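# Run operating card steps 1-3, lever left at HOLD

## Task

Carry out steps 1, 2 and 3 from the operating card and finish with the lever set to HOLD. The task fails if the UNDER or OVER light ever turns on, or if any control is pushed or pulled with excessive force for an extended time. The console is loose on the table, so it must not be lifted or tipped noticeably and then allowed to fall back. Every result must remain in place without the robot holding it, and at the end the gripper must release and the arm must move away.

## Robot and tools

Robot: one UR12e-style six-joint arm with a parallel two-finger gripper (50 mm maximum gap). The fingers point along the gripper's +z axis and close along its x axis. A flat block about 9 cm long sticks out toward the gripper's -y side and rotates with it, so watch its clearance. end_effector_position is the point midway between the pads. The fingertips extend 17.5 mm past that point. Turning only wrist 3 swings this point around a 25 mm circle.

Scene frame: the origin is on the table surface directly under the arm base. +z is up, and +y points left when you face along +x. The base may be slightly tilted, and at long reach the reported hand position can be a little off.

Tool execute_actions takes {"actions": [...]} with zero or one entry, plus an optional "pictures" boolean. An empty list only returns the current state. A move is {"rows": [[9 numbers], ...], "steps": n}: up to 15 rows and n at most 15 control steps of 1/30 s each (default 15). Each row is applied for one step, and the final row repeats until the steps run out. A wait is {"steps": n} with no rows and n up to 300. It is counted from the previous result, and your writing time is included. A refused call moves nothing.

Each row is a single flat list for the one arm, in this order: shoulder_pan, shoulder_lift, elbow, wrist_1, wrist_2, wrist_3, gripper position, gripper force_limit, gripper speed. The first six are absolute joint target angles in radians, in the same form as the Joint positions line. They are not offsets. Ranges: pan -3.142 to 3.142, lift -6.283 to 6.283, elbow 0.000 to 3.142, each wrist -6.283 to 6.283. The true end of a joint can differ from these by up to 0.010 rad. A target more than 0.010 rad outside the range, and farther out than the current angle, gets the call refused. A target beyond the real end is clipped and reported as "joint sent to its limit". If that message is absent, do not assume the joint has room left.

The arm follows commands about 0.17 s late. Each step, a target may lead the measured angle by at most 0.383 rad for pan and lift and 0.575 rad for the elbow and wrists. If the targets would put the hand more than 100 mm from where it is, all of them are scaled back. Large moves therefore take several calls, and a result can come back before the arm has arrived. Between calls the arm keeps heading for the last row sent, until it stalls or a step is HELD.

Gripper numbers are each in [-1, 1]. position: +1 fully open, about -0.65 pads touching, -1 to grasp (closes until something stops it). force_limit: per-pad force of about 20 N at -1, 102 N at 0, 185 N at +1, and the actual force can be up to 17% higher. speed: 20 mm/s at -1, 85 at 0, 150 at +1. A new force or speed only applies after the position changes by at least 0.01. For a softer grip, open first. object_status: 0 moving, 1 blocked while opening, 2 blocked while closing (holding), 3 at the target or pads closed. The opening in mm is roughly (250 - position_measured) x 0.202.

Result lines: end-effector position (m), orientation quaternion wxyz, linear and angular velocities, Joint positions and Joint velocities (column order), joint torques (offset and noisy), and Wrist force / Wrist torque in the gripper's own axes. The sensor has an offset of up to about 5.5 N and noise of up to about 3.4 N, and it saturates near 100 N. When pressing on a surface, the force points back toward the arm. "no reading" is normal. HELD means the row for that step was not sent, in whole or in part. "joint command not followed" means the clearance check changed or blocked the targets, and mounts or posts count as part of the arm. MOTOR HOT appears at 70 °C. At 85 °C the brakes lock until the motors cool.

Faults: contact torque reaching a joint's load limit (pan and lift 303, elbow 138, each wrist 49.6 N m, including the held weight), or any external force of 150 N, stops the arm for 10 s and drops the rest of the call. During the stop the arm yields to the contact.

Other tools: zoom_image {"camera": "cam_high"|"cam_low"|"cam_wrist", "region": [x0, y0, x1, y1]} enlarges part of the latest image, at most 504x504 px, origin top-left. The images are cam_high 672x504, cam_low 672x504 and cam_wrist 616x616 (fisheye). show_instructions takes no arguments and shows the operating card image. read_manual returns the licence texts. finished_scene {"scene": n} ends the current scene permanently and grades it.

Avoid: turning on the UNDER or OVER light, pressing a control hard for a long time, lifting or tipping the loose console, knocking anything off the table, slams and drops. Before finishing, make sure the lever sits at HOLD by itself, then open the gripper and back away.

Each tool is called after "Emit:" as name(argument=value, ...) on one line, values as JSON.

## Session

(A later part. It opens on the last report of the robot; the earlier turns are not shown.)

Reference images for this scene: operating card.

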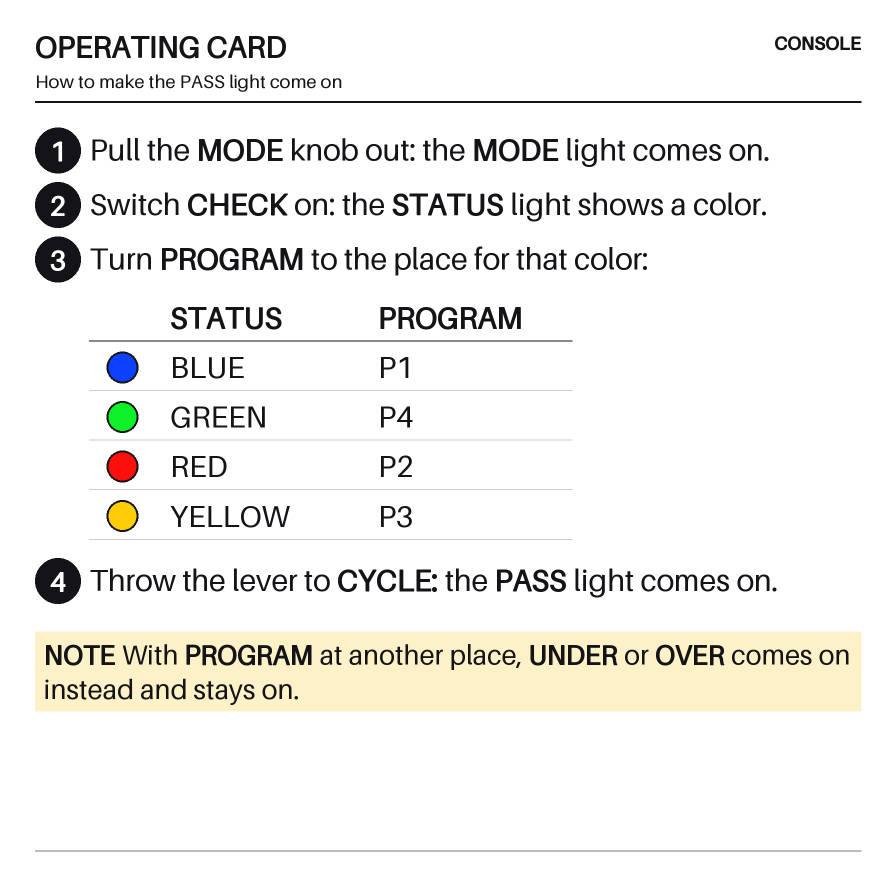

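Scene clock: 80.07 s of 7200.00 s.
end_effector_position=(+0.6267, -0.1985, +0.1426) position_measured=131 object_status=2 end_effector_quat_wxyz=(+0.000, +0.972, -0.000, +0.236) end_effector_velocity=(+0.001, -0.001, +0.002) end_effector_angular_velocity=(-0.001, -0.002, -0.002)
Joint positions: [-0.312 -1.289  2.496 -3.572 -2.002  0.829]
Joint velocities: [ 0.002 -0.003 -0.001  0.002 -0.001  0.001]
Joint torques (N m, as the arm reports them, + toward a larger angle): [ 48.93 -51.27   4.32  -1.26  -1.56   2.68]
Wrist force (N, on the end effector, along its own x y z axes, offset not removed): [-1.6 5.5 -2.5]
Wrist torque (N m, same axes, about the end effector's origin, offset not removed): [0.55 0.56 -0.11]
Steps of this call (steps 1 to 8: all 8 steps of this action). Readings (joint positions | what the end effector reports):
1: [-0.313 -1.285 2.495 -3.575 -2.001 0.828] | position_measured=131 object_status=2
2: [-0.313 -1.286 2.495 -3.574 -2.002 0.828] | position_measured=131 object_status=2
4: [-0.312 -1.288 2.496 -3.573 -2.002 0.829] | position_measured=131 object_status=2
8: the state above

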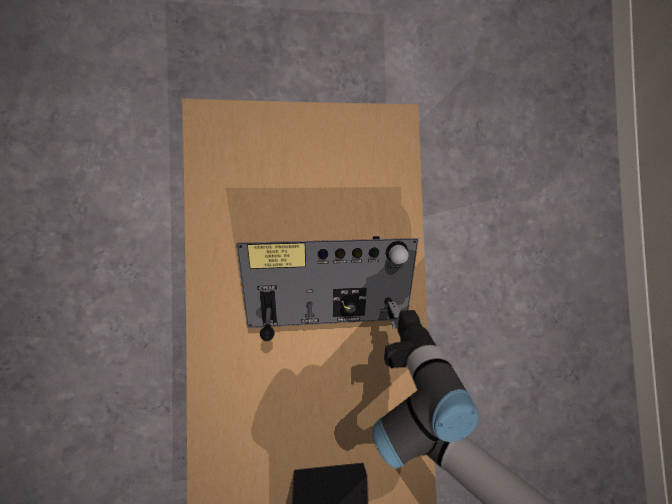

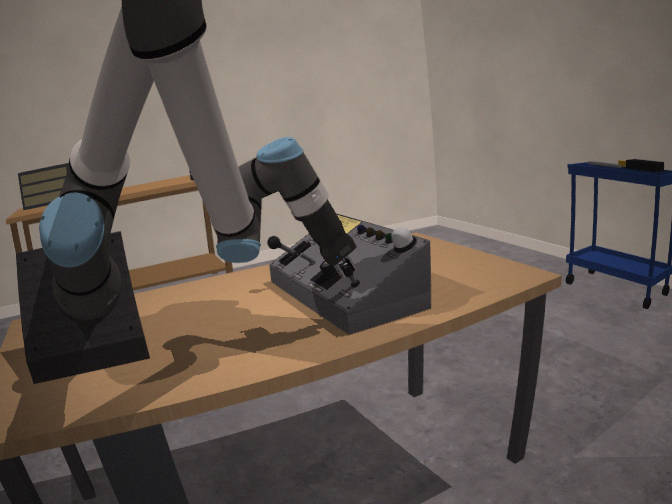

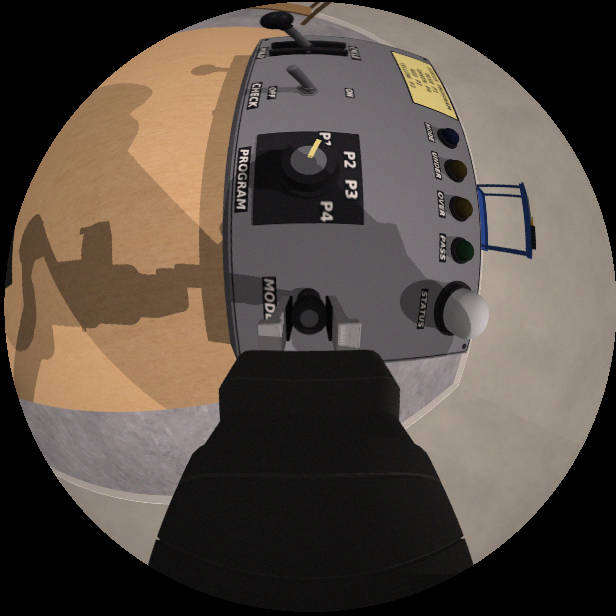

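Emit:
execute_actions(actions=[{"rows": [[-0.3112,-1.2900,2.4966,-3.5706,-2.0029,0.8297,-1,-0.6,-0.5],[-0.3106,-1.2916,2.4972,-3.5693,-2.0033,0.8302,-1,-0.6,-0.5],[-0.3099,-1.2932,2.4978,-3.5681,-2.0038,0.8308,-1,-0.6,-0.5],[-0.3092,-1.2949,2.4983,-3.5668,-2.0043,0.8313,-1,-0.6,-0.5],[-0.3085,-1.2965,2.4989,-3.5655,-2.0048,0.8318,-1,-0.6,-0.5]], "steps": 11}], pictures=false)

Emit:
execute_actions(actions=[{"rows": [[-0.3085,-1.2965,2.4989,-3.5655,-2.0048,0.8318,1,-0.6,0.3],[-0.3085,-1.2965,2.4989,-3.5655,-2.0048,0.8318,1,-0.6,0.3],[-0.3085,-1.2965,2.4989,-3.5655,-2.0048,0.8318,1,-0.6,0.3],[-0.3058,-1.2938,2.4993,-3.5678,-2.0067,0.8339,1,-0.6,0.3],[-0.2979,-1.2855,2.5004,-3.5744,-2.0123,0.8400,1,-0.6,0.3],[-0.2856,-1.2725,2.5020,-3.5848,-2.0211,0.8497,1,-0.6,0.3],[-0.2695,-1.2553,2.5037,-3.5981,-2.0324,0.8624,1,-0.6,0.3],[-0.2504,-1.2344,2.5053,-3.6136,-2.0458,0.8777,1,-0.6,0.3],[-0.2285,-1.2099,2.5064,-3.6310,-2.0609,0.8955,1,-0.6,0.3],[-0.2048,-1.1826,2.5068,-3.6493,-2.0773,0.9151,1,-0.6,0.3],[-0.1800,-1.1532,2.5062,-3.6679,-2.0941,0.9359,1,-0.6,0.3],[-0.1546,-1.1221,2.5046,-3.6864,-2.1112,0.9577,1,-0.6,0.3],[-0.1289,-1.0897,2.5018,-3.7044,-2.1283,0.9802,1,-0.6,0.3],[-0.1037,-1.0567,2.4978,-3.7214,-2.1449,1.0028,1,-0.6,0.3],[-0.0795,-1.0242,2.4929,-3.7370,-2.1605,1.0248,1,-0.6,0.3]], "steps": 15}], pictures=false)

Emit:
execute_actions(actions=[{"rows": [[-0.0567,-0.9925,2.4871,-3.7510,-2.1750,1.0460,1,-0.6,0.3],[-0.0356,-0.9623,2.4808,-3.7634,-2.1883,1.0660,1,-0.6,0.3],[-0.0167,-0.9344,2.4742,-3.7741,-2.2000,1.0843,1,-0.6,0.3],[-0.0006,-0.9100,2.4680,-3.7828,-2.2099,1.1001,1,-0.6,0.3],[0.0126,-0.8897,2.4624,-3.7896,-2.2179,1.1133,1,-0.6,0.3],[0.0227,-0.8739,2.4578,-3.7946,-2.2240,1.1234,1,-0.6,0.3],[0.0290,-0.8639,2.4548,-3.7977,-2.2277,1.1299,1,-0.6,0.3],[0.0311,-0.8605,2.4538,-3.7987,-2.2290,1.1320,1,-0.6,0.3]], "steps": 11}])

Emit:
execute_actions(actions=[{"rows": [[0.0327,-0.8627,2.4500,-3.7917,-2.2300,1.1337,1,-0.6,0.3],[0.0344,-0.8649,2.4462,-3.7846,-2.2309,1.1353,1,-0.6,0.3],[0.0360,-0.8671,2.4423,-3.7776,-2.2319,1.1370,1,-0.6,0.3],[0.0374,-0.8690,2.4390,-3.7714,-2.2327,1.1385,1,-0.6,0.3],[0.0386,-0.8706,2.4361,-3.7661,-2.2334,1.1397,1,-0.6,0.3],[0.0399,-0.8723,2.4332,-3.7608,-2.2341,1.1410,1,-0.6,0.3],[0.0411,-0.8739,2.4304,-3.7555,-2.2348,1.1422,1,-0.6,0.3],[0.0423,-0.8756,2.4275,-3.7502,-2.2355,1.1435,1,-0.6,0.3],[0.0435,-0.8772,2.4246,-3.7450,-2.2363,1.1447,1,-0.6,0.3],[0.0448,-0.8789,2.4218,-3.7397,-2.2370,1.1460,1,-0.6,0.3],[0.0460,-0.8805,2.4189,-3.7344,-2.2377,1.1473,1,-0.6,0.3],[0.0474,-0.8824,2.4156,-3.7282,-2.2385,1.1487,1,-0.6,0.3],[0.0488,-0.8843,2.4122,-3.7221,-2.2394,1.1502,1,-0.6,0.3],[0.0503,-0.8863,2.4089,-3.7159,-2.2402,1.1516,1,-0.6,0.3],[0.0515,-0.8879,2.4060,-3.7106,-2.2409,1.1529,1,-0.6,0.3]], "steps": 15}], pictures=false)

Emit:
execute_actions(actions=[{"rows": [[0.0515,-0.8879,2.4060,-3.7106,-2.2409,1.1529,1,-0.6,0.3]], "steps": 8}])

Emit:
execute_actions(actions=[{"rows": [[0.0489,-0.8921,2.4083,-3.7102,-2.2393,1.1502,1,-0.6,0.3],[0.0415,-0.9037,2.4145,-3.7092,-2.2347,1.1428,1,-0.6,0.3],[0.0302,-0.9207,2.4236,-3.7079,-2.2276,1.1315,1,-0.6,0.3],[0.0153,-0.9419,2.4347,-3.7064,-2.2183,1.1167,1,-0.6,0.3],[-0.0022,-0.9651,2.4465,-3.7050,-2.2073,1.0994,1,-0.6,0.3],[-0.0217,-0.9889,2.4582,-3.7039,-2.1951,1.0805,1,-0.6,0.3],[-0.0427,-1.0123,2.4693,-3.7032,-2.1820,1.0605,1,-0.6,0.3],[-0.0635,-1.0337,2.4790,-3.7029,-2.1690,1.0407,1,-0.6,0.3],[-0.0835,-1.0525,2.4871,-3.7030,-2.1565,1.0220,1,-0.6,0.3],[-0.1015,-1.0681,2.4935,-3.7034,-2.1454,1.0054,1,-0.6,0.3],[-0.1158,-1.0797,2.4981,-3.7038,-2.1365,0.9922,1,-0.6,0.3],[-0.1254,-1.0871,2.5008,-3.7042,-2.1305,0.9834,1,-0.6,0.3],[-0.1289,-1.0897,2.5018,-3.7044,-2.1283,0.9802,1,-0.6,0.3]], "steps": 15}], pictures=false)

Emit:
execute_actions(actions=[{"steps": 12}])

Emit:
zoom_image(camera="cam_wrist", region=[235, 240, 385, 360])

Scene clock: 137.63 s of 7200.00 s.
end_effector_position=(+0.6250, -0.1985, +0.1455) position_measured=131 object_status=2 end_effector_quat_wxyz=(+0.000, +0.972, -0.000, +0.236) end_effector_velocity=(-0.002, +0.001, +0.003) end_effector_angular_velocity=(+0.000, -0.001, +0.002)
Joint positions: [-0.309 -1.296  2.499 -3.566 -2.005  0.832]
Joint velocities: [ 0.004 -0.006  0.003  0.004 -0.001  0.002]
Joint torques (N m, as the arm reports them, + toward a larger angle): [ 49.69 -50.61   8.08  -0.49  -2.23   2.74]
Wrist force (N, on the end effector, along its own x y z axes, offset not removed): [4.1 4.3 -1.9]
Wrist torque (N m, same axes, about the end effector's origin, offset not removed): [0.00 0.13 -0.05]
Steps of this call (steps 1 to 15: the robot went on to your last target; steps 16 to 90: nothing new was sent; then 54.20 s passed at rest; steps 91 to 101: all 11 steps of this action). Readings (joint positions | what the end effector reports):
91: [-0.312 -1.289 2.496 -3.571 -2.003 0.829] | position_measured=131 object_status=2
92: [-0.312 -1.289 2.496 -3.571 -2.003 0.829] | position_measured=131 object_status=2
94: [-0.311 -1.291 2.497 -3.570 -2.003 0.830] | position_measured=131 object_status=2
98: [-0.309 -1.295 2.498 -3.567 -2.004 0.831] | position_measured=131 object_status=2
101: the state above

Scene clock: 138.13 s of 7200.00 s.
end_effector_position=(+0.6261, -0.1079, +0.1465) position_measured=3 object_status=3 end_effector_quat_wxyz=(+0.001, +0.972, -0.002, +0.236) end_effector_velocity=(+0.007, +0.469, -0.009) end_effector_angular_velocity=(-0.000, -0.012, -0.009)
Joint positions: [-0.171 -1.141  2.503 -3.675 -2.101  0.946]
Joint velocities: [ 0.698  0.849 -0.056 -0.505 -0.468  0.597]
Joint torques (N m, as the arm reports them, + toward a larger angle): [ 66.92   2.2  -14.43  -8.18  -3.13   4.34]
Wrist force (N, on the end effector, along its own x y z axes, offset not removed): [-0.4 3.4 2.0]
Wrist torque (N m, same axes, about the end effector's origin, offset not removed): [0.58 0.22 -0.13]
Steps of this call (steps 1 to 15: all 15 steps of this action). Readings (joint positions | what the end effector reports):
1: [-0.309 -1.296 2.499 -3.566 -2.005 0.832] | position_measured=125 object_status=0
2: [-0.309 -1.296 2.499 -3.566 -2.005 0.832] | position_measured=107 object_status=0
4: [-0.309 -1.296 2.499 -3.566 -2.005 0.832] | position_measured=73 object_status=0
8: [-0.294 -1.282 2.501 -3.578 -2.015 0.843] | position_measured=8 object_status=0
15: the state above

Scene clock: 138.50 s of 7200.00 s.
end_effector_position=(+0.6242, +0.0326, +0.1328) position_measured=3 object_status=3 end_effector_quat_wxyz=(+0.000, +0.972, -0.000, +0.236) end_effector_velocity=(-0.009, +0.110, -0.019) end_effector_angular_velocity=(-0.002, +0.003, +0.009)
Joint positions: [ 0.02  -0.878  2.458 -3.793 -2.222  1.121]
Joint velocities: [ 0.135  0.208 -0.05  -0.071 -0.081  0.13 ]
Joint torques (N m, as the arm reports them, + toward a larger angle): [ 48.47 -51.51 -11.01  -7.48  -2.53   1.53]
Wrist force (N, on the end effector, along its own x y z axes, offset not removed): [-1.7 -1.8 1.9]
Wrist torque (N m, same axes, about the end effector's origin, offset not removed): [-0.23 0.38 -0.04]
Steps of this call (steps 1 to 11: all 11 steps of this action). Readings (joint positions | what the end effector reports):
1: [-0.147 -1.112 2.501 -3.692 -2.117 0.966] | position_measured=3 object_status=3
2: [-0.123 -1.082 2.497 -3.708 -2.133 0.987] | position_measured=3 object_status=3
4: [-0.077 -1.020 2.488 -3.738 -2.163 1.029] | position_measured=3 object_status=3
8: [-0.005 -0.916 2.467 -3.780 -2.207 1.097] | position_measured=3 object_status=3
11: the state above

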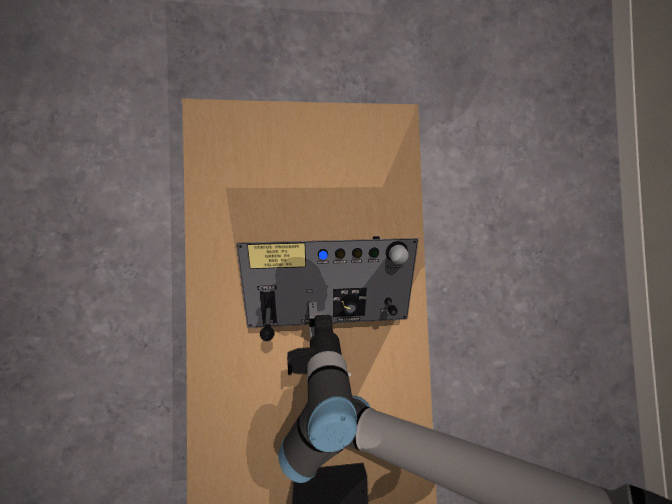

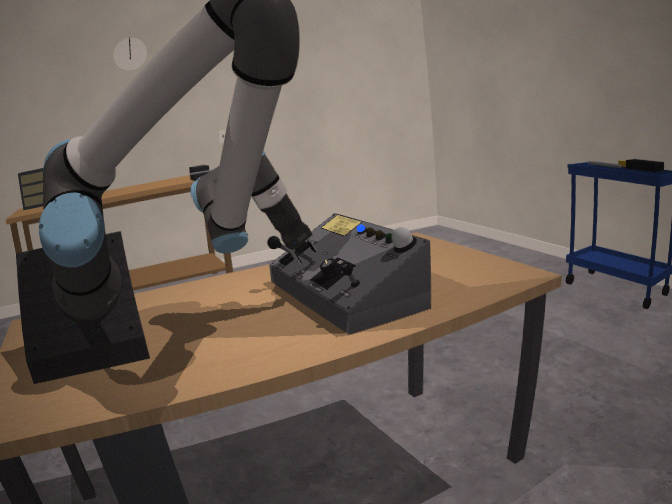

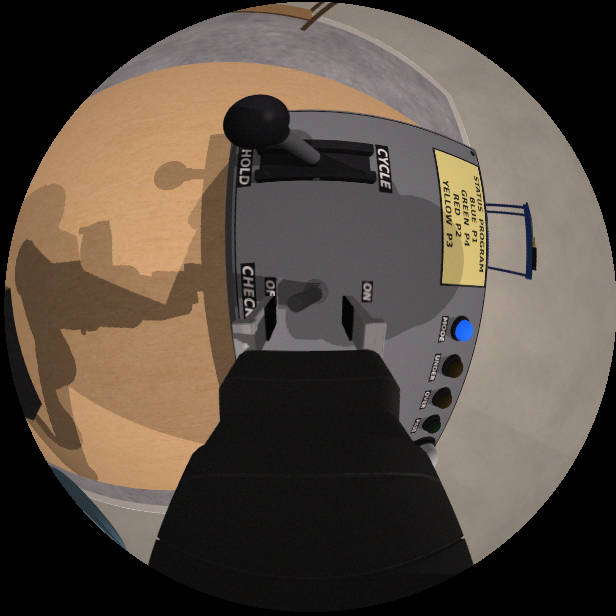

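Scene clock: 139.00 s of 7200.00 s.
end_effector_position=(+0.6446, +0.0416, +0.1420) position_measured=3 object_status=3 end_effector_quat_wxyz=(+0.000, +0.972, -0.000, +0.236) end_effector_velocity=(+0.055, -0.002, +0.030) end_effector_angular_velocity=(-0.001, -0.001, -0.002)
Joint positions: [ 0.047 -0.882  2.417 -3.731 -2.238  1.148]
Joint velocities: [ 0.04  -0.054 -0.096  0.173 -0.025  0.041]
Joint torques (N m, as the arm reports them, + toward a larger angle): [ 57.6  -61.4  -13.12  -1.43  -2.48   2.51]
Wrist force (N, on the end effector, along its own x y z axes, offset not removed): [-2.3 -0.5 3.2]
Wrist torque (N m, same axes, about the end effector's origin, offset not removed): [-0.03 0.42 -0.23]
Steps of this call (steps 1 to 15: all 15 steps of this action). Readings (joint positions | what the end effector reports):
1: [0.024 -0.872 2.457 -3.795 -2.225 1.125] | position_measured=3 object_status=3
2: [0.027 -0.869 2.455 -3.795 -2.226 1.127] | position_measured=3 object_status=3
4: [0.031 -0.867 2.450 -3.789 -2.229 1.132] | position_measured=3 object_status=3
8: [0.037 -0.870 2.438 -3.769 -2.233 1.139] | position_measured=3 object_status=3
15: the state above

Scene clock: 139.27 s of 7200.00 s.
end_effector_position=(+0.6507, +0.0415, +0.1454) position_measured=3 object_status=3 end_effector_quat_wxyz=(+0.000, +0.972, -0.000, +0.236) end_effector_velocity=(+0.002, +0.001, +0.002) end_effector_angular_velocity=(-0.000, +0.001, +0.002)
Joint positions: [ 0.051 -0.888  2.406 -3.712 -2.241  1.153]
Joint velocities: [ 0.004 -0.003 -0.004  0.011 -0.001  0.003]
Joint torques (N m, as the arm reports them, + toward a larger angle): [ 58.79 -59.21 -14.1   -2.17  -2.41   3.44]
Wrist force (N, on the end effector, along its own x y z axes, offset not removed): [-2.8 -0.9 0.1]
Wrist torque (N m, same axes, about the end effector's origin, offset not removed): [-0.14 0.67 -0.02]
Steps of this call (steps 1 to 8: all 8 steps of this action). Readings (joint positions | what the end effector reports):
1: [0.048 -0.883 2.414 -3.725 -2.239 1.149] | position_measured=3 object_status=3
2: [0.049 -0.885 2.411 -3.721 -2.240 1.150] | position_measured=3 object_status=3
4: [0.050 -0.886 2.408 -3.715 -2.240 1.152] | position_measured=3 object_status=3
8: the state above

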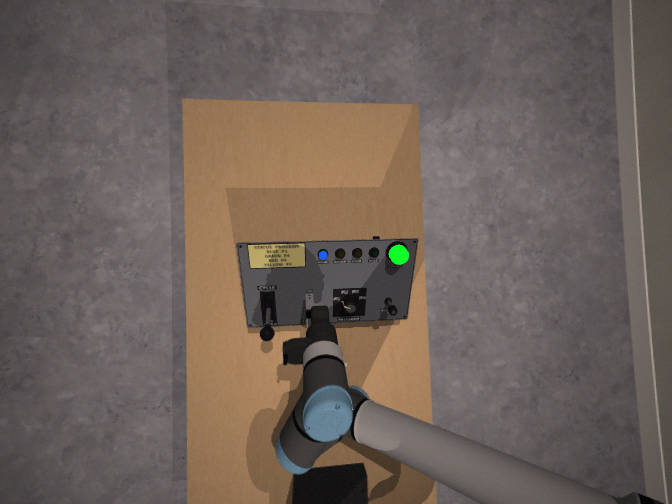

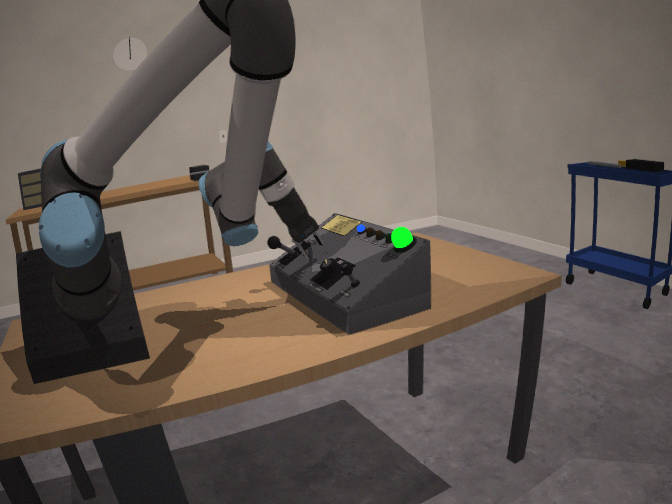

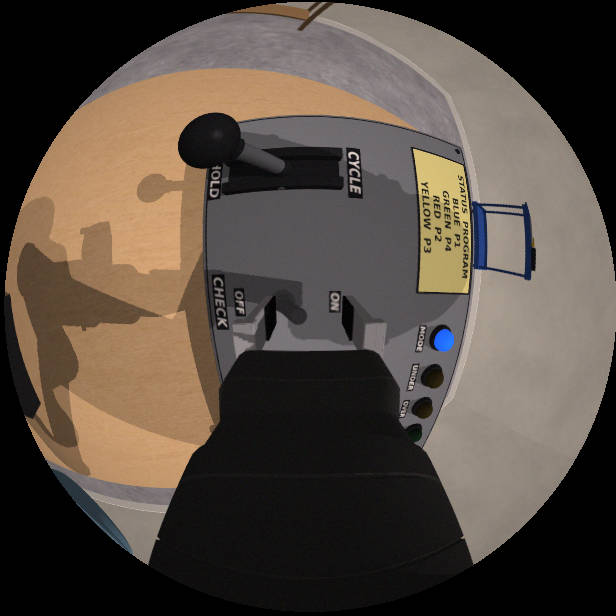

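Scene clock: 139.77 s of 7200.00 s.
end_effector_position=(+0.6270, -0.0663, +0.1466) position_measured=3 object_status=3 end_effector_quat_wxyz=(-0.000, +0.972, -0.000, +0.236) end_effector_velocity=(-0.030, -0.147, -0.015) end_effector_angular_velocity=(-0.014, -0.002, -0.011)
Joint positions: [-0.108 -1.071  2.494 -3.704 -2.141  0.999]
Joint velocities: [-0.247 -0.221  0.091 -0.003  0.147 -0.226]
Joint torques (N m, as the arm reports them, + toward a larger angle): [ 39.71 -39.67   5.09  -6.49   3.4   -1.45]
Wrist force (N, on the end effector, along its own x y z axes, offset not removed): [-2.7 6.1 0.2]
Wrist torque (N m, same axes, about the end effector's origin, offset not removed): [0.97 0.68 0.01]
Steps of this call (steps 1 to 15: all 15 steps of this action). Readings (joint positions | what the end effector reports):
1: [0.051 -0.888 2.406 -3.711 -2.241 1.153] | position_measured=3 object_status=3
2: [0.051 -0.889 2.407 -3.711 -2.241 1.152] | position_measured=3 object_status=3
4: [0.045 -0.898 2.411 -3.710 -2.237 1.146] | position_measured=3 object_status=3
8: [0.002 -0.956 2.443 -3.706 -2.209 1.103] | position_measured=3 object_status=3
15: the state above

Scene clock: 140.17 s of 7200.00 s.
end_effector_position=(+0.6244, -0.0783, +0.1454) position_measured=3 object_status=3 end_effector_quat_wxyz=(+0.000, +0.972, -0.000, +0.236) end_effector_velocity=(-0.001, -0.001, -0.000) end_effector_angular_velocity=(+0.000, +0.001, -0.001)
Joint positions: [-0.129 -1.09   2.502 -3.704 -2.128  0.98 ]
Joint velocities: [-0.002 -0.002  0.001  0.     0.001 -0.001]
Joint torques (N m, as the arm reports them, + toward a larger angle): [ 26.87 -54.17   4.23  -7.18   3.29  -2.99]
Wrist force (N, on the end effector, along its own x y z axes, offset not removed): [-2.1 0.0 2.5]
Wrist torque (N m, same axes, about the end effector's origin, offset not removed): [0.02 0.54 -0.04]
Steps of this call (steps 1 to 12: the robot went on to your last target). Readings (joint positions | what the end effector reports):
1: [-0.115 -1.077 2.497 -3.704 -2.137 0.993] | position_measured=3 object_status=3
2: [-0.120 -1.082 2.498 -3.704 -2.134 0.989] | position_measured=3 object_status=3
4: [-0.125 -1.086 2.500 -3.704 -2.131 0.984] | position_measured=3 object_status=3
8: [-0.128 -1.089 2.501 -3.704 -2.129 0.981] | position_measured=3 object_status=3
12: the state above

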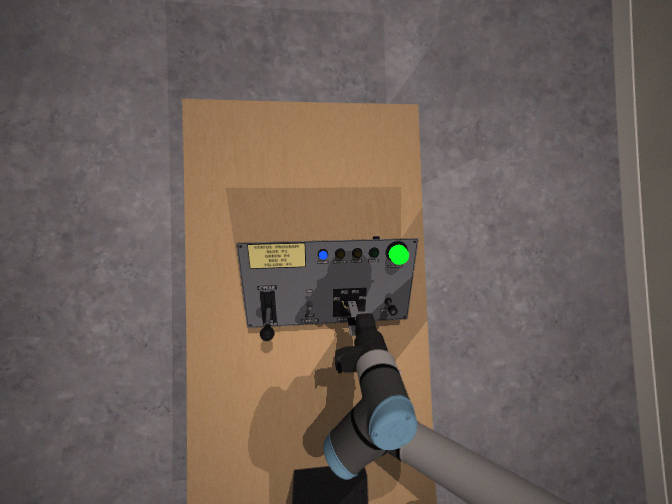

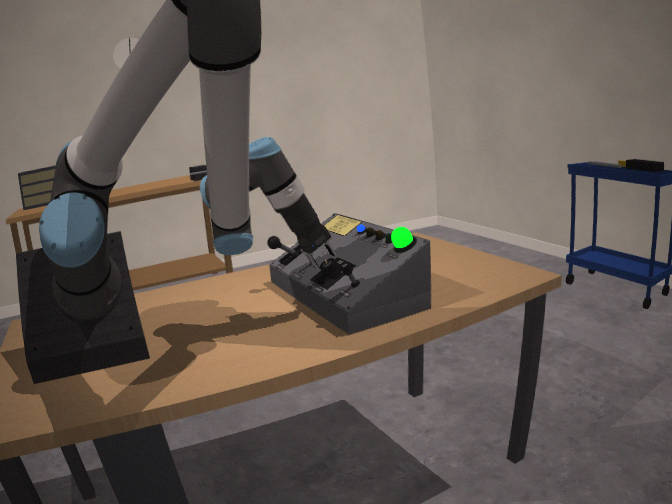

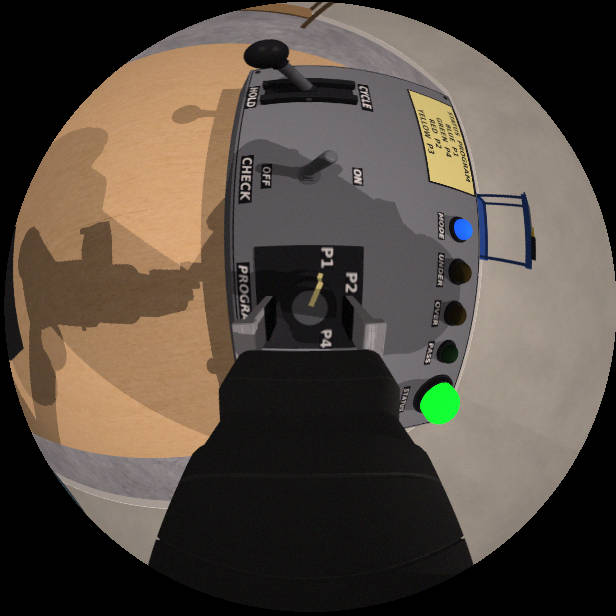

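Region (235, 240, 385, 360) of cam_wrist's 616x616 image, scaled by 3.360, with more detail than that image has; it fills the top 403 rows of this view, and the rest is white.

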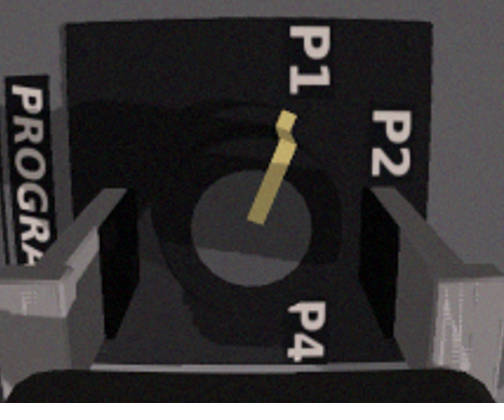

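Emit:
execute_actions(actions=[])

Scene clock: 155.93 s of 7200.00 s.
end_effector_position=(+0.6244, -0.0784, +0.1454) position_measured=3 object_status=3 end_effector_quat_wxyz=(+0.000, +0.972, -0.000, +0.236) end_effector_velocity=(+0.000, -0.000, -0.000) end_effector_angular_velocity=(+0.001, -0.000, -0.001)
Joint positions: [-0.129 -1.09   2.502 -3.704 -2.128  0.98 ]
Joint velocities: [-0.001 -0.     0.    -0.     0.001  0.001]
Joint torques (N m, as the arm reports them, + toward a larger angle): [ 26.16 -55.89   5.35  -6.59   3.51  -3.29]
Wrist force (N, on the end effector, along its own x y z axes, offset not removed): [-2.3 -0.4 2.1]
Wrist torque (N m, same axes, about the end effector's origin, offset not removed): [-0.07 0.53 -0.05]
Steps of this call (steps 1 to 30: the robot went on to your last target; steps 31 to 90: nothing new was sent; then 12.77 s passed at rest). Readings (joint positions | what the end effector reports):
1: [-0.129 -1.090 2.502 -3.704 -2.128 0.980] | position_measured=3 object_status=3
2: [-0.129 -1.090 2.502 -3.704 -2.128 0.980] | position_measured=3 object_status=3
4: [-0.129 -1.090 2.502 -3.704 -2.128 0.980] | position_measured=3 object_status=3
8: [-0.129 -1.090 2.502 -3.704 -2.128 0.980] | position_measured=3 object_status=3
90: the state above
The arm was judged still, so your last target was given up. Only a new action makes it travel on or press farther. Fingers that are still opening or closing keep moving.

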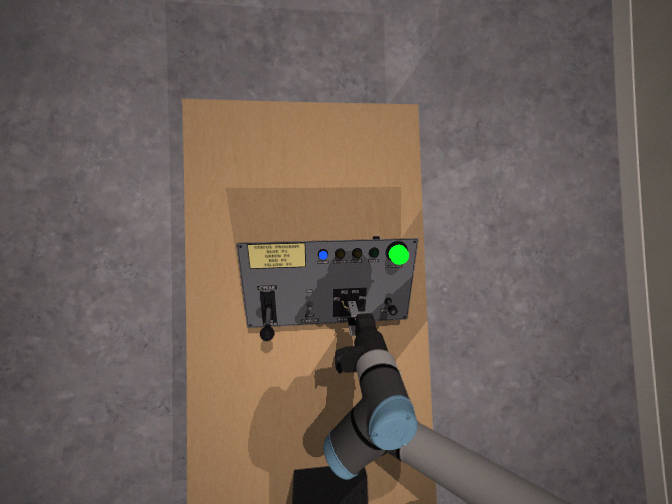

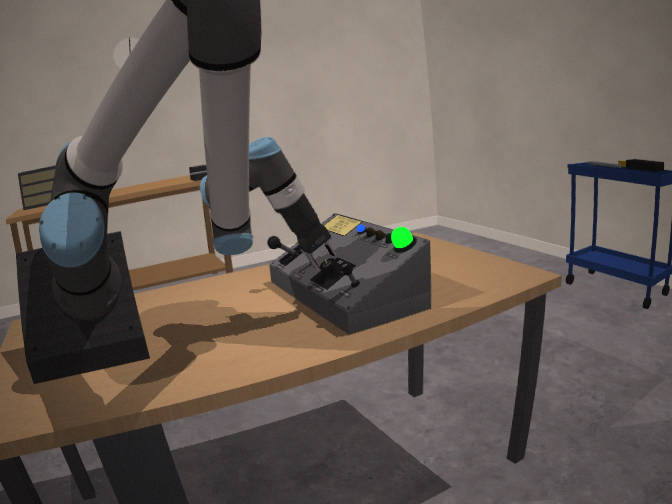

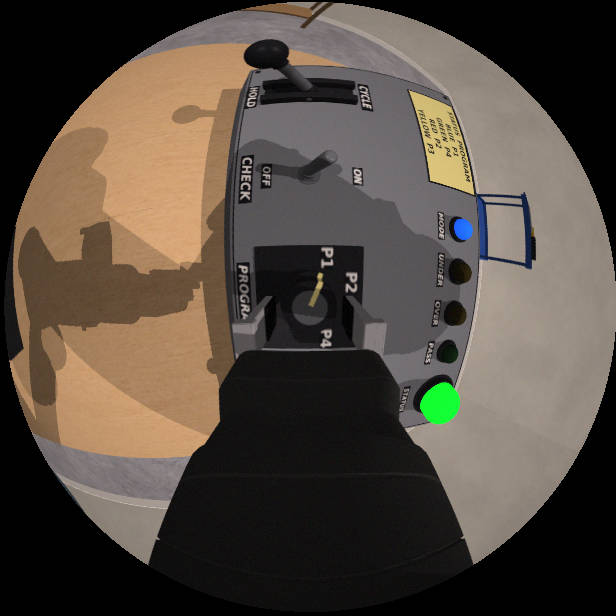

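Emit:
execute_actions(actions=[{"rows":[[-0.1305,-1.0868,2.5006,-3.7068,-2.1272,0.9788,1,-0.7,0],[-0.1337,-1.0811,2.4981,-3.7115,-2.1251,0.9760,1,-0.7,0],[-0.1385,-1.0725,2.4945,-3.7186,-2.1219,0.9718,1,-0.7,0],[-0.1434,-1.0639,2.4908,-3.7257,-2.1187,0.9675,1,-0.7,0],[-0.1482,-1.0554,2.4871,-3.7329,-2.1155,0.9633,1,-0.7,0],[-0.1530,-1.0468,2.4834,-3.7400,-2.1123,0.9591,1,-0.7,0],[-0.1569,-1.0399,2.4805,-3.7457,-2.1097,0.9557,1,-0.7,0],[-0.1594,-1.0353,2.4786,-3.7495,-2.1080,0.9535,1,-0.7,0],[-0.16105,-1.03245,2.47733,-3.75183,-2.10694,0.95207,1,-0.7,0]],"steps":15}], pictures=false)

Emit:
execute_actions(actions=[{"rows":[[-0.16105,-1.03245,2.47733,-3.75183,-2.10694,0.95207,1,-0.7,0],[-0.16105,-1.03245,2.47733,-3.75183,-2.10694,0.95207,-1,-0.7,-0.7]],"steps":15}], pictures=false)

Scene clock: 239.83 s of 7200.00 s.
end_effector_position=(+0.6373, -0.0785, +0.1205) position_measured=3 object_status=3 end_effector_quat_wxyz=(+0.000, +0.972, -0.000, +0.236) end_effector_velocity=(+0.004, +0.001, -0.010) end_effector_angular_velocity=(+0.000, -0.000, -0.000)
Joint positions: [-0.16  -1.034  2.478 -3.75  -2.108  0.953]
Joint velocities: [-0.012  0.023 -0.009 -0.02   0.009 -0.01 ]
Joint torques (N m, as the arm reports them, + toward a larger angle): [ 31.08 -34.36 -10.87  -7.12   3.78  -2.76]
Wrist force (N, on the end effector, along its own x y z axes, offset not removed): [-1.0 1.2 3.3]
Wrist torque (N m, same axes, about the end effector's origin, offset not removed): [0.21 0.38 -0.07]
Steps of this call (steps 1 to 90: nothing new was sent; then 80.40 s passed at rest; steps 91 to 105: all 15 steps of this action). Readings (joint positions | what the end effector reports):
91: [-0.129 -1.090 2.502 -3.704 -2.128 0.980] | position_measured=3 object_status=3
92: [-0.129 -1.089 2.502 -3.705 -2.128 0.980] | position_measured=3 object_status=3
94: [-0.132 -1.084 2.500 -3.709 -2.126 0.977] | position_measured=3 object_status=3
98: [-0.146 -1.059 2.489 -3.730 -2.117 0.965] | position_measured=3 object_status=3
105: the state above

Scene clock: 240.33 s of 7200.00 s.
end_effector_position=(+0.6378, -0.0785, +0.1197) position_measured=36 object_status=2 end_effector_quat_wxyz=(+0.000, +0.972, -0.000, +0.236) end_effector_velocity=(-0.002, +0.001, -0.000) end_effector_angular_velocity=(+0.001, +0.002, +0.002)
Joint positions: [-0.161 -1.032  2.477 -3.752 -2.107  0.952]
Joint velocities: [-0.     0.     0.002 -0.     0.     0.   ]
Joint torques (N m, as the arm reports them, + toward a larger angle): [ 22.63 -28.57  -1.05  -2.83  -2.85  -3.15]
Wrist force (N, on the end effector, along its own x y z axes, offset not removed): [9.1 1.2 -6.5]
Wrist torque (N m, same axes, about the end effector's origin, offset not removed): [0.33 0.78 -0.05]
Steps of this call (steps 1 to 15: all 15 steps of this action). Readings (joint positions | what the end effector reports):
1: [-0.160 -1.034 2.478 -3.751 -2.107 0.953] | position_measured=3 object_status=3
2: [-0.161 -1.033 2.478 -3.751 -2.107 0.952] | position_measured=5 object_status=0
4: [-0.161 -1.033 2.478 -3.752 -2.107 0.952] | position_measured=18 object_status=0
8: [-0.161 -1.033 2.477 -3.752 -2.107 0.952] | position_measured=36 object_status=0
15: the state above

Emit:
execute_actions(actions=[{"rows":[[-0.1607,-1.0329,2.4773,-3.7512,-2.1072,0.9662,-1,-0.7,-0.7],[-0.1612,-1.0325,2.4781,-3.7526,-2.1068,0.9894,-1,-0.7,-0.7],[-0.1619,-1.0320,2.4793,-3.7546,-2.1063,1.0222,-1,-0.7,-0.7],[-0.1629,-1.0312,2.4809,-3.7574,-2.1057,1.0647,-1,-0.7,-0.7],[-0.1639,-1.0301,2.4828,-3.7609,-2.1050,1.1168,-1,-0.7,-0.7],[-0.1649,-1.0289,2.4847,-3.7644,-2.1044,1.1651,-1,-0.7,-0.7],[-0.1658,-1.0277,2.4866,-3.7679,-2.1038,1.2134,-1,-0.7,-0.7],[-0.1666,-1.0263,2.4884,-3.7715,-2.1032,1.2618,-1,-0.7,-0.7],[-0.1672,-1.0248,2.4902,-3.7751,-2.1028,1.3104,-1,-0.7,-0.7],[-0.1678,-1.0232,2.4920,-3.7787,-2.1024,1.3589,-1,-0.7,-0.7],[-0.1683,-1.0214,2.4937,-3.7823,-2.1021,1.4076,-1,-0.7,-0.7],[-0.1687,-1.0197,2.4953,-3.7859,-2.1018,1.4564,-1,-0.7,-0.7],[-0.1689,-1.0178,2.4969,-3.7894,-2.1017,1.5053,-1,-0.7,-0.7],[-0.1690,-1.0159,2.4984,-3.7929,-2.1016,1.5543,-1,-0.7,-0.7],[-0.1691,-1.0138,2.4998,-3.7964,-2.1016,1.6033,-1,-0.7,-0.7]],"steps":15}], pictures=false)

Emit:
execute_actions(actions=[{"rows":[[-0.1690,-1.0118,2.5011,-3.7998,-2.1016,1.6525,-1,-0.7,-0.7],[-0.1688,-1.0096,2.5024,-3.8031,-2.1017,1.7017,-1,-0.7,-0.7],[-0.1685,-1.0074,2.5037,-3.8064,-2.1019,1.7511,-1,-0.7,-0.7],[-0.1681,-1.0051,2.5048,-3.8096,-2.1022,1.8005,-1,-0.7,-0.7],[-0.1675,-1.0028,2.5058,-3.8127,-2.1026,1.8501,-1,-0.7,-0.7],[-0.1668,-1.0005,2.5067,-3.8157,-2.1030,1.8997,-1,-0.7,-0.7],[-0.1661,-0.9981,2.5076,-3.8186,-2.1036,1.9495,-1,-0.7,-0.7],[-0.1652,-0.9957,2.5083,-3.8213,-2.1041,1.9993,-1,-0.7,-0.7],[-0.1643,-0.9933,2.5090,-3.8240,-2.1048,2.0492,-1,-0.7,-0.7],[-0.1632,-0.9909,2.5095,-3.8265,-2.1055,2.0992,-1,-0.7,-0.7],[-0.1620,-0.9884,2.5100,-3.8289,-2.1063,2.1493,-1,-0.7,-0.7],[-0.1607,-0.9860,2.5104,-3.8311,-2.1072,2.1995,-1,-0.7,-0.7],[-0.1593,-0.9836,2.5106,-3.8332,-2.1081,2.2498,-1,-0.7,-0.7],[-0.1579,-0.9812,2.5107,-3.8351,-2.1091,2.3002,-1,-0.7,-0.7],[-0.1563,-0.9789,2.5108,-3.8368,-2.1101,2.3506,-1,-0.7,-0.7]],"steps":15}], pictures=false)

Emit:
execute_actions(actions=[{"rows":[[-0.1547,-0.9765,2.5108,-3.8383,-2.1112,2.4011,-1,-0.7,-0.7],[-0.1530,-0.9743,2.5106,-3.8397,-2.1124,2.4517,-1,-0.7,-0.7],[-0.1512,-0.9720,2.5104,-3.8409,-2.1136,2.5023,-1,-0.7,-0.7],[-0.1493,-0.9698,2.5100,-3.8419,-2.1148,2.5530,-1,-0.7,-0.7],[-0.1473,-0.9676,2.5095,-3.8427,-2.1161,2.6038,-1,-0.7,-0.7],[-0.1453,-0.9656,2.5090,-3.8433,-2.1175,2.6547,-1,-0.7,-0.7],[-0.1433,-0.9636,2.5083,-3.8437,-2.1188,2.7055,-1,-0.7,-0.7],[-0.1412,-0.9617,2.5076,-3.8439,-2.1202,2.7564,-1,-0.7,-0.7],[-0.1391,-0.9599,2.5068,-3.8439,-2.1216,2.8074,-1,-0.7,-0.7],[-0.1369,-0.9581,2.5059,-3.8438,-2.1230,2.8584,-1,-0.7,-0.7],[-0.1347,-0.9564,2.5048,-3.8434,-2.1245,2.9094,-1,-0.7,-0.7],[-0.1325,-0.9548,2.5037,-3.8429,-2.1260,2.9605,-1,-0.7,-0.7],[-0.1302,-0.9534,2.5025,-3.8421,-2.1275,3.0116,-1,-0.7,-0.7],[-0.1279,-0.9520,2.5013,-3.8411,-2.1290,3.0627,-1,-0.7,-0.7],[-0.1257,-0.9507,2.4999,-3.8400,-2.1305,3.1138,-1,-0.7,-0.7]],"steps":15}], pictures=false)

Emit:
execute_actions(actions=[{"rows":[[-0.1234,-0.9496,2.4985,-3.8387,-2.1320,3.1649,-1,-0.7,-0.7],[-0.1212,-0.9485,2.4971,-3.8372,-2.1335,3.2159,-1,-0.7,-0.7],[-0.1189,-0.9476,2.4955,-3.8356,-2.1349,3.2670,-1,-0.7,-0.7],[-0.1172,-0.9469,2.4943,-3.8341,-2.1361,3.3019,-1,-0.7,-0.7],[-0.1159,-0.9465,2.4934,-3.8331,-2.1369,3.3245,-1,-0.7,-0.7],[-0.1152,-0.9462,2.4928,-3.8324,-2.1374,3.3358,-1,-0.7,-0.7],[-0.1149,-0.9461,2.4926,-3.8321,-2.1376,3.3410,-1,-0.7,-0.7]],"steps":15}], pictures=false)

Emit:
execute_actions(actions=[{"rows":[[-0.1149,-0.9461,2.4926,-3.8321,-2.1376,3.3410,-1,-0.7,-0.7],[-0.1149,-0.9461,2.4926,-3.8321,-2.1376,3.3410,-1,-0.7,-0.7],[-0.1149,-0.9461,2.4926,-3.8321,-2.1376,3.3410,1,-0.7,0]],"steps":7}], pictures=false)

Emit:
execute_actions(actions=[{"rows":[[-0.1125,-0.9500,2.4943,-3.8287,-2.1392,3.3432,1,-0.7,0],[-0.1077,-0.9579,2.4978,-3.8219,-2.1423,3.3476,1,-0.7,0],[-0.1004,-0.9696,2.5030,-3.8117,-2.1470,3.3542,1,-0.7,0],[-0.0908,-0.9853,2.5100,-3.7982,-2.1532,3.3630,1,-0.7,0],[-0.0787,-1.0049,2.5187,-3.7812,-2.1610,3.3740,1,-0.7,0],[-0.0667,-1.0245,2.5274,-3.7642,-2.1688,3.3851,1,-0.7,0],[-0.0522,-1.0480,2.5378,-3.7439,-2.1782,3.3983,1,-0.7,0],[-0.0377,-1.0716,2.5482,-3.7235,-2.1875,3.4115,1,-0.7,0],[-0.0232,-1.0951,2.5586,-3.7031,-2.1969,3.4247,1,-0.7,0],[-0.0088,-1.1186,2.5691,-3.6828,-2.2062,3.4379,1,-0.7,0],[0.0057,-1.1421,2.5795,-3.6624,-2.2156,3.4511,1,-0.7,0],[0.0202,-1.1656,2.5899,-3.6420,-2.2250,3.4643,1,-0.7,0],[0.0323,-1.1853,2.5986,-3.6251,-2.2328,3.4754,1,-0.7,0],[0.0443,-1.2049,2.6073,-3.6081,-2.2406,3.4864,1,-0.7,0],[0.0540,-1.2205,2.6142,-3.5945,-2.2468,3.4952,1,-0.7,0]],"steps":15}], pictures=false)

Emit:
execute_actions(actions=[{"rows":[[0.0612,-1.2323,2.6194,-3.5843,-2.2515,3.5018,1,-0.7,0],[0.0660,-1.2401,2.6229,-3.5776,-2.2546,3.5062,1,-0.7,0]],"steps":10}])

Scene clock: 284.57 s of 7200.00 s.
end_effector_position=(+0.6379, -0.0783, +0.1199) position_measured=36 object_status=2 end_effector_quat_wxyz=(-0.053, +0.946, -0.222, +0.230) end_effector_velocity=(-0.000, +0.000, -0.000) end_effector_angular_velocity=(+0.655, +0.000, -1.271)
Joint positions: [-0.168 -1.02   2.494 -3.784 -2.102  1.406]
Joint velocities: [-0.01   0.052  0.047 -0.103  0.006  1.421]
Joint torques (N m, as the arm reports them, + toward a larger angle): [ 30.76 -22.79  17.61  -3.03   3.69   6.33]
Wrist force (N, on the end effector, along its own x y z axes, offset not removed): [12.8 3.3 5.0]
Wrist torque (N m, same axes, about the end effector's origin, offset not removed): [0.14 0.39 -0.13]
Steps of this call (steps 1 to 15: the robot went on to your last target; steps 16 to 90: nothing new was sent; then 40.73 s passed at rest; steps 91 to 105: all 15 steps of this action). Readings (joint positions | what the end effector reports):
91: [-0.161 -1.032 2.477 -3.752 -2.107 0.952] | position_measured=36 object_status=2
92: [-0.161 -1.032 2.477 -3.752 -2.107 0.955] | position_measured=36 object_status=2
94: [-0.161 -1.032 2.478 -3.752 -2.107 0.974] | position_measured=36 object_status=2
98: [-0.164 -1.030 2.482 -3.760 -2.105 1.088] | position_measured=36 object_status=2
105: the state above

Scene clock: 285.07 s of 7200.00 s.
end_effector_position=(+0.6381, -0.0784, +0.1199) position_measured=36 object_status=2 end_effector_quat_wxyz=(-0.132, +0.804, -0.546, +0.195) end_effector_velocity=(-0.000, -0.000, +0.000) end_effector_angular_velocity=(+0.663, -0.001, -1.286)
Joint positions: [-0.161 -0.987  2.51  -3.829 -2.107  2.145]
Joint velocities: [ 0.037  0.071  0.011 -0.066 -0.026  1.479]
Joint torques (N m, as the arm reports them, + toward a larger angle): [ 59.03 -16.71  24.27   0.25   0.23   5.73]
Wrist force (N, on the end effector, along its own x y z axes, offset not removed): [19.5 -6.8 2.6]
Wrist torque (N m, same axes, about the end effector's origin, offset not removed): [-0.08 1.20 -0.05]
Steps of this call (steps 1 to 15: all 15 steps of this action). Readings (joint positions | what the end effector reports):
1: [-0.168 -1.019 2.496 -3.787 -2.102 1.454] | position_measured=36 object_status=2
2: [-0.169 -1.017 2.497 -3.791 -2.102 1.502] | position_measured=36 object_status=2
4: [-0.169 -1.013 2.500 -3.798 -2.102 1.600] | position_measured=36 object_status=2
8: [-0.168 -1.004 2.505 -3.811 -2.102 1.797] | position_measured=36 object_status=2
15: the state above

Scene clock: 285.57 s of 7200.00 s.
end_effector_position=(+0.6381, -0.0784, +0.1200) position_measured=36 object_status=2 end_effector_quat_wxyz=(+0.194, -0.554, +0.799, -0.135) end_effector_velocity=(+0.000, +0.000, +0.000) end_effector_angular_velocity=(+0.664, -0.000, -1.286)
Joint positions: [-0.134 -0.956  2.504 -3.843 -2.125  2.904]
Joint velocities: [ 0.066  0.047 -0.032  0.017 -0.044  1.506]
Joint torques (N m, as the arm reports them, + toward a larger angle): [ 64.97 -20.03   3.     5.4    3.92   6.02]
Wrist force (N, on the end effector, along its own x y z axes, offset not removed): [17.4 -13.1 1.5]
Wrist torque (N m, same axes, about the end effector's origin, offset not removed): [0.25 1.83 -0.13]
Steps of this call (steps 1 to 15: all 15 steps of this action). Readings (joint positions | what the end effector reports):
1: [-0.160 -0.985 2.510 -3.832 -2.108 2.195] | position_measured=36 object_status=2
2: [-0.159 -0.983 2.510 -3.833 -2.109 2.246] | position_measured=36 object_status=2
4: [-0.155 -0.978 2.510 -3.837 -2.111 2.346] | position_measured=36 object_status=2
8: [-0.148 -0.969 2.510 -3.842 -2.116 2.548] | position_measured=36 object_status=2
15: the state above

Scene clock: 286.07 s of 7200.00 s.
end_effector_position=(+0.6379, -0.0785, +0.1199) position_measured=36 object_status=2 end_effector_quat_wxyz=(+0.217, -0.377, +0.896, -0.092) end_effector_velocity=(+0.002, -0.001, -0.000) end_effector_angular_velocity=(+0.021, -0.002, -0.043)
Joint positions: [-0.115 -0.946  2.493 -3.832 -2.137  3.337]
Joint velocities: [ 0.001  0.001 -0.004  0.001 -0.001  0.048]
Joint torques (N m, as the arm reports them, + toward a larger angle): [ 63.73 -16.81   1.15   6.27   5.7    2.29]
Wrist force (N, on the end effector, along its own x y z axes, offset not removed): [12.0 -25.7 -2.3]
Wrist torque (N m, same axes, about the end effector's origin, offset not removed): [-0.05 1.91 -0.09]
Steps of this call (steps 1 to 15: all 15 steps of this action). Readings (joint positions | what the end effector reports):
1: [-0.131 -0.955 2.503 -3.842 -2.127 2.955] | position_measured=36 object_status=2
2: [-0.129 -0.953 2.502 -3.841 -2.128 3.006] | position_measured=36 object_status=2
4: [-0.125 -0.951 2.499 -3.839 -2.131 3.109] | position_measured=36 object_status=2
8: [-0.118 -0.947 2.495 -3.834 -2.136 3.275] | position_measured=36 object_status=2
15: the state above

Scene clock: 286.30 s of 7200.00 s.
end_effector_position=(+0.6379, -0.0783, +0.1198) position_measured=3 object_status=0 end_effector_quat_wxyz=(+0.217, -0.375, +0.896, -0.091) end_effector_velocity=(-0.001, +0.000, -0.000) end_effector_angular_velocity=(+0.001, +0.002, -0.001)
Joint positions: [-0.115 -0.946  2.493 -3.832 -2.137  3.341]
Joint velocities: [-0.     0.     0.002  0.    -0.     0.003]
Joint torques (N m, as the arm reports them, + toward a larger angle): [ 54.64 -40.82   0.13  -6.32   1.54   2.14]
Wrist force (N, on the end effector, along its own x y z axes, offset not removed): [-2.7 -0.5 1.6]
Wrist torque (N m, same axes, about the end effector's origin, offset not removed): [-0.14 0.61 -0.05]
Steps of this call (steps 1 to 7: all 7 steps of this action). Readings (joint positions | what the end effector reports):
1: [-0.115 -0.946 2.493 -3.832 -2.138 3.338] | position_measured=36 object_status=2
2: [-0.115 -0.946 2.493 -3.832 -2.138 3.339] | position_measured=36 object_status=2
4: [-0.115 -0.946 2.493 -3.832 -2.137 3.340] | position_measured=17 object_status=0
7: the state above

Scene clock: 286.80 s of 7200.00 s.
end_effector_position=(+0.5841, -0.0778, +0.2059) position_measured=3 object_status=3 end_effector_quat_wxyz=(+0.217, -0.376, +0.896, -0.093) end_effector_velocity=(-0.192, -0.002, +0.247) end_effector_angular_velocity=(-0.028, -0.028, -0.006)
Joint positions: [ 0.01  -1.146  2.583 -3.658 -2.218  3.455]
Joint velocities: [ 0.388 -0.634  0.277  0.544 -0.247  0.351]
Joint torques (N m, as the arm reports them, + toward a larger angle): [ 44.49 -56.37   1.51  -0.87  -3.1    2.63]
Wrist force (N, on the end effector, along its own x y z axes, offset not removed): [-1.6 -0.6 0.8]
Wrist torque (N m, same axes, about the end effector's origin, offset not removed): [-0.13 0.45 -0.14]
Steps of this call (steps 1 to 15: all 15 steps of this action). Readings (joint positions | what the end effector reports):
1: [-0.115 -0.946 2.493 -3.832 -2.137 3.341] | position_measured=3 object_status=0
2: [-0.114 -0.947 2.493 -3.831 -2.138 3.341] | position_measured=3 object_status=0
4: [-0.110 -0.954 2.496 -3.825 -2.141 3.345] | position_measured=3 object_status=0
8: [-0.081 -1.000 2.517 -3.785 -2.160 3.372] | position_measured=3 object_status=3
15: the state above

Scene clock: 287.13 s of 7200.00 s.
end_effector_position=(+0.5553, -0.0786, +0.2394) position_measured=3 object_status=3 end_effector_quat_wxyz=(+0.219, -0.375, +0.896, -0.097) end_effector_velocity=(-0.009, -0.001, +0.009) end_effector_angular_velocity=(-0.002, -0.001, -0.002)
Joint positions: [ 0.065 -1.238  2.622 -3.58  -2.254  3.505]
Joint velocities: [ 0.016 -0.028  0.011  0.024 -0.012  0.015]
Joint torques (N m, as the arm reports them, + toward a larger angle): [ 39.44 -43.89  -2.87  -2.31  -2.22   2.56]
Wrist force (N, on the end effector, along its own x y z axes, offset not removed): [-1.6 1.1 2.4]
Wrist torque (N m, same axes, about the end effector's origin, offset not removed): [0.28 0.45 -0.07]
Steps of this call (steps 1 to 10: all 10 steps of this action). Readings (joint positions | what the end effector reports):
1: [0.022 -1.167 2.592 -3.640 -2.227 3.466] | position_measured=3 object_status=3
2: [0.033 -1.186 2.600 -3.624 -2.234 3.477] | position_measured=3 object_status=3
4: [0.050 -1.214 2.612 -3.600 -2.245 3.492] | position_measured=3 object_status=3
8: [0.063 -1.235 2.621 -3.582 -2.253 3.503] | position_measured=3 object_status=3
10: the state above

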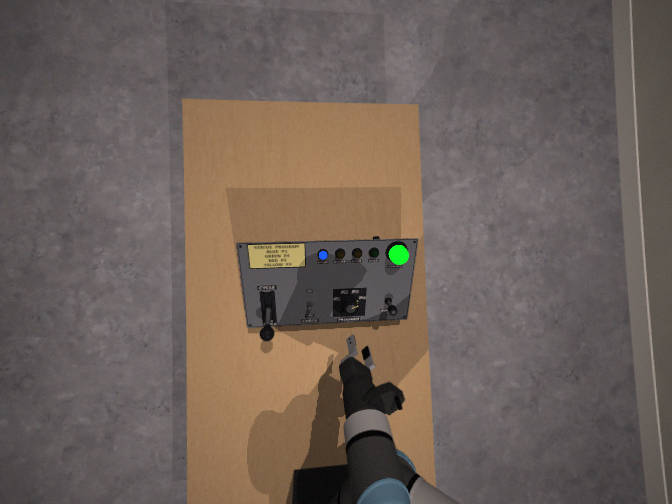

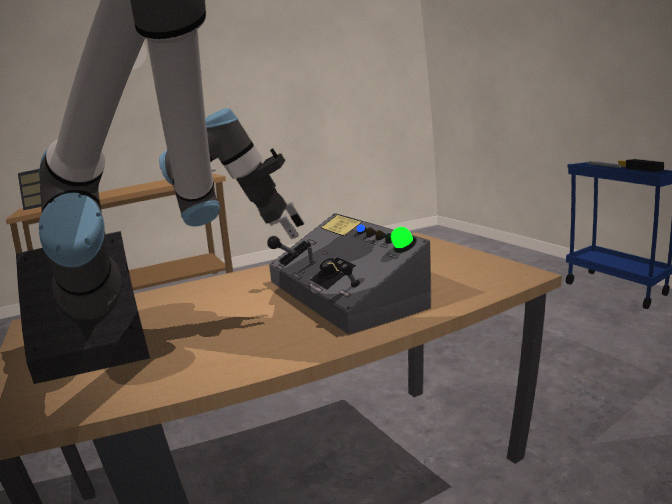

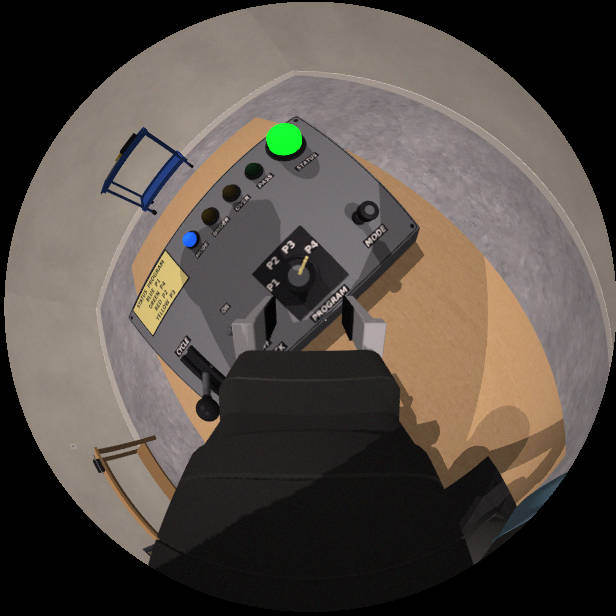

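The pointer is at P4, the MODE and STATUS lights are on, and the lever is at HOLD.

Emit:
finished_scene(scene=2)

The scene is finished: the task was done.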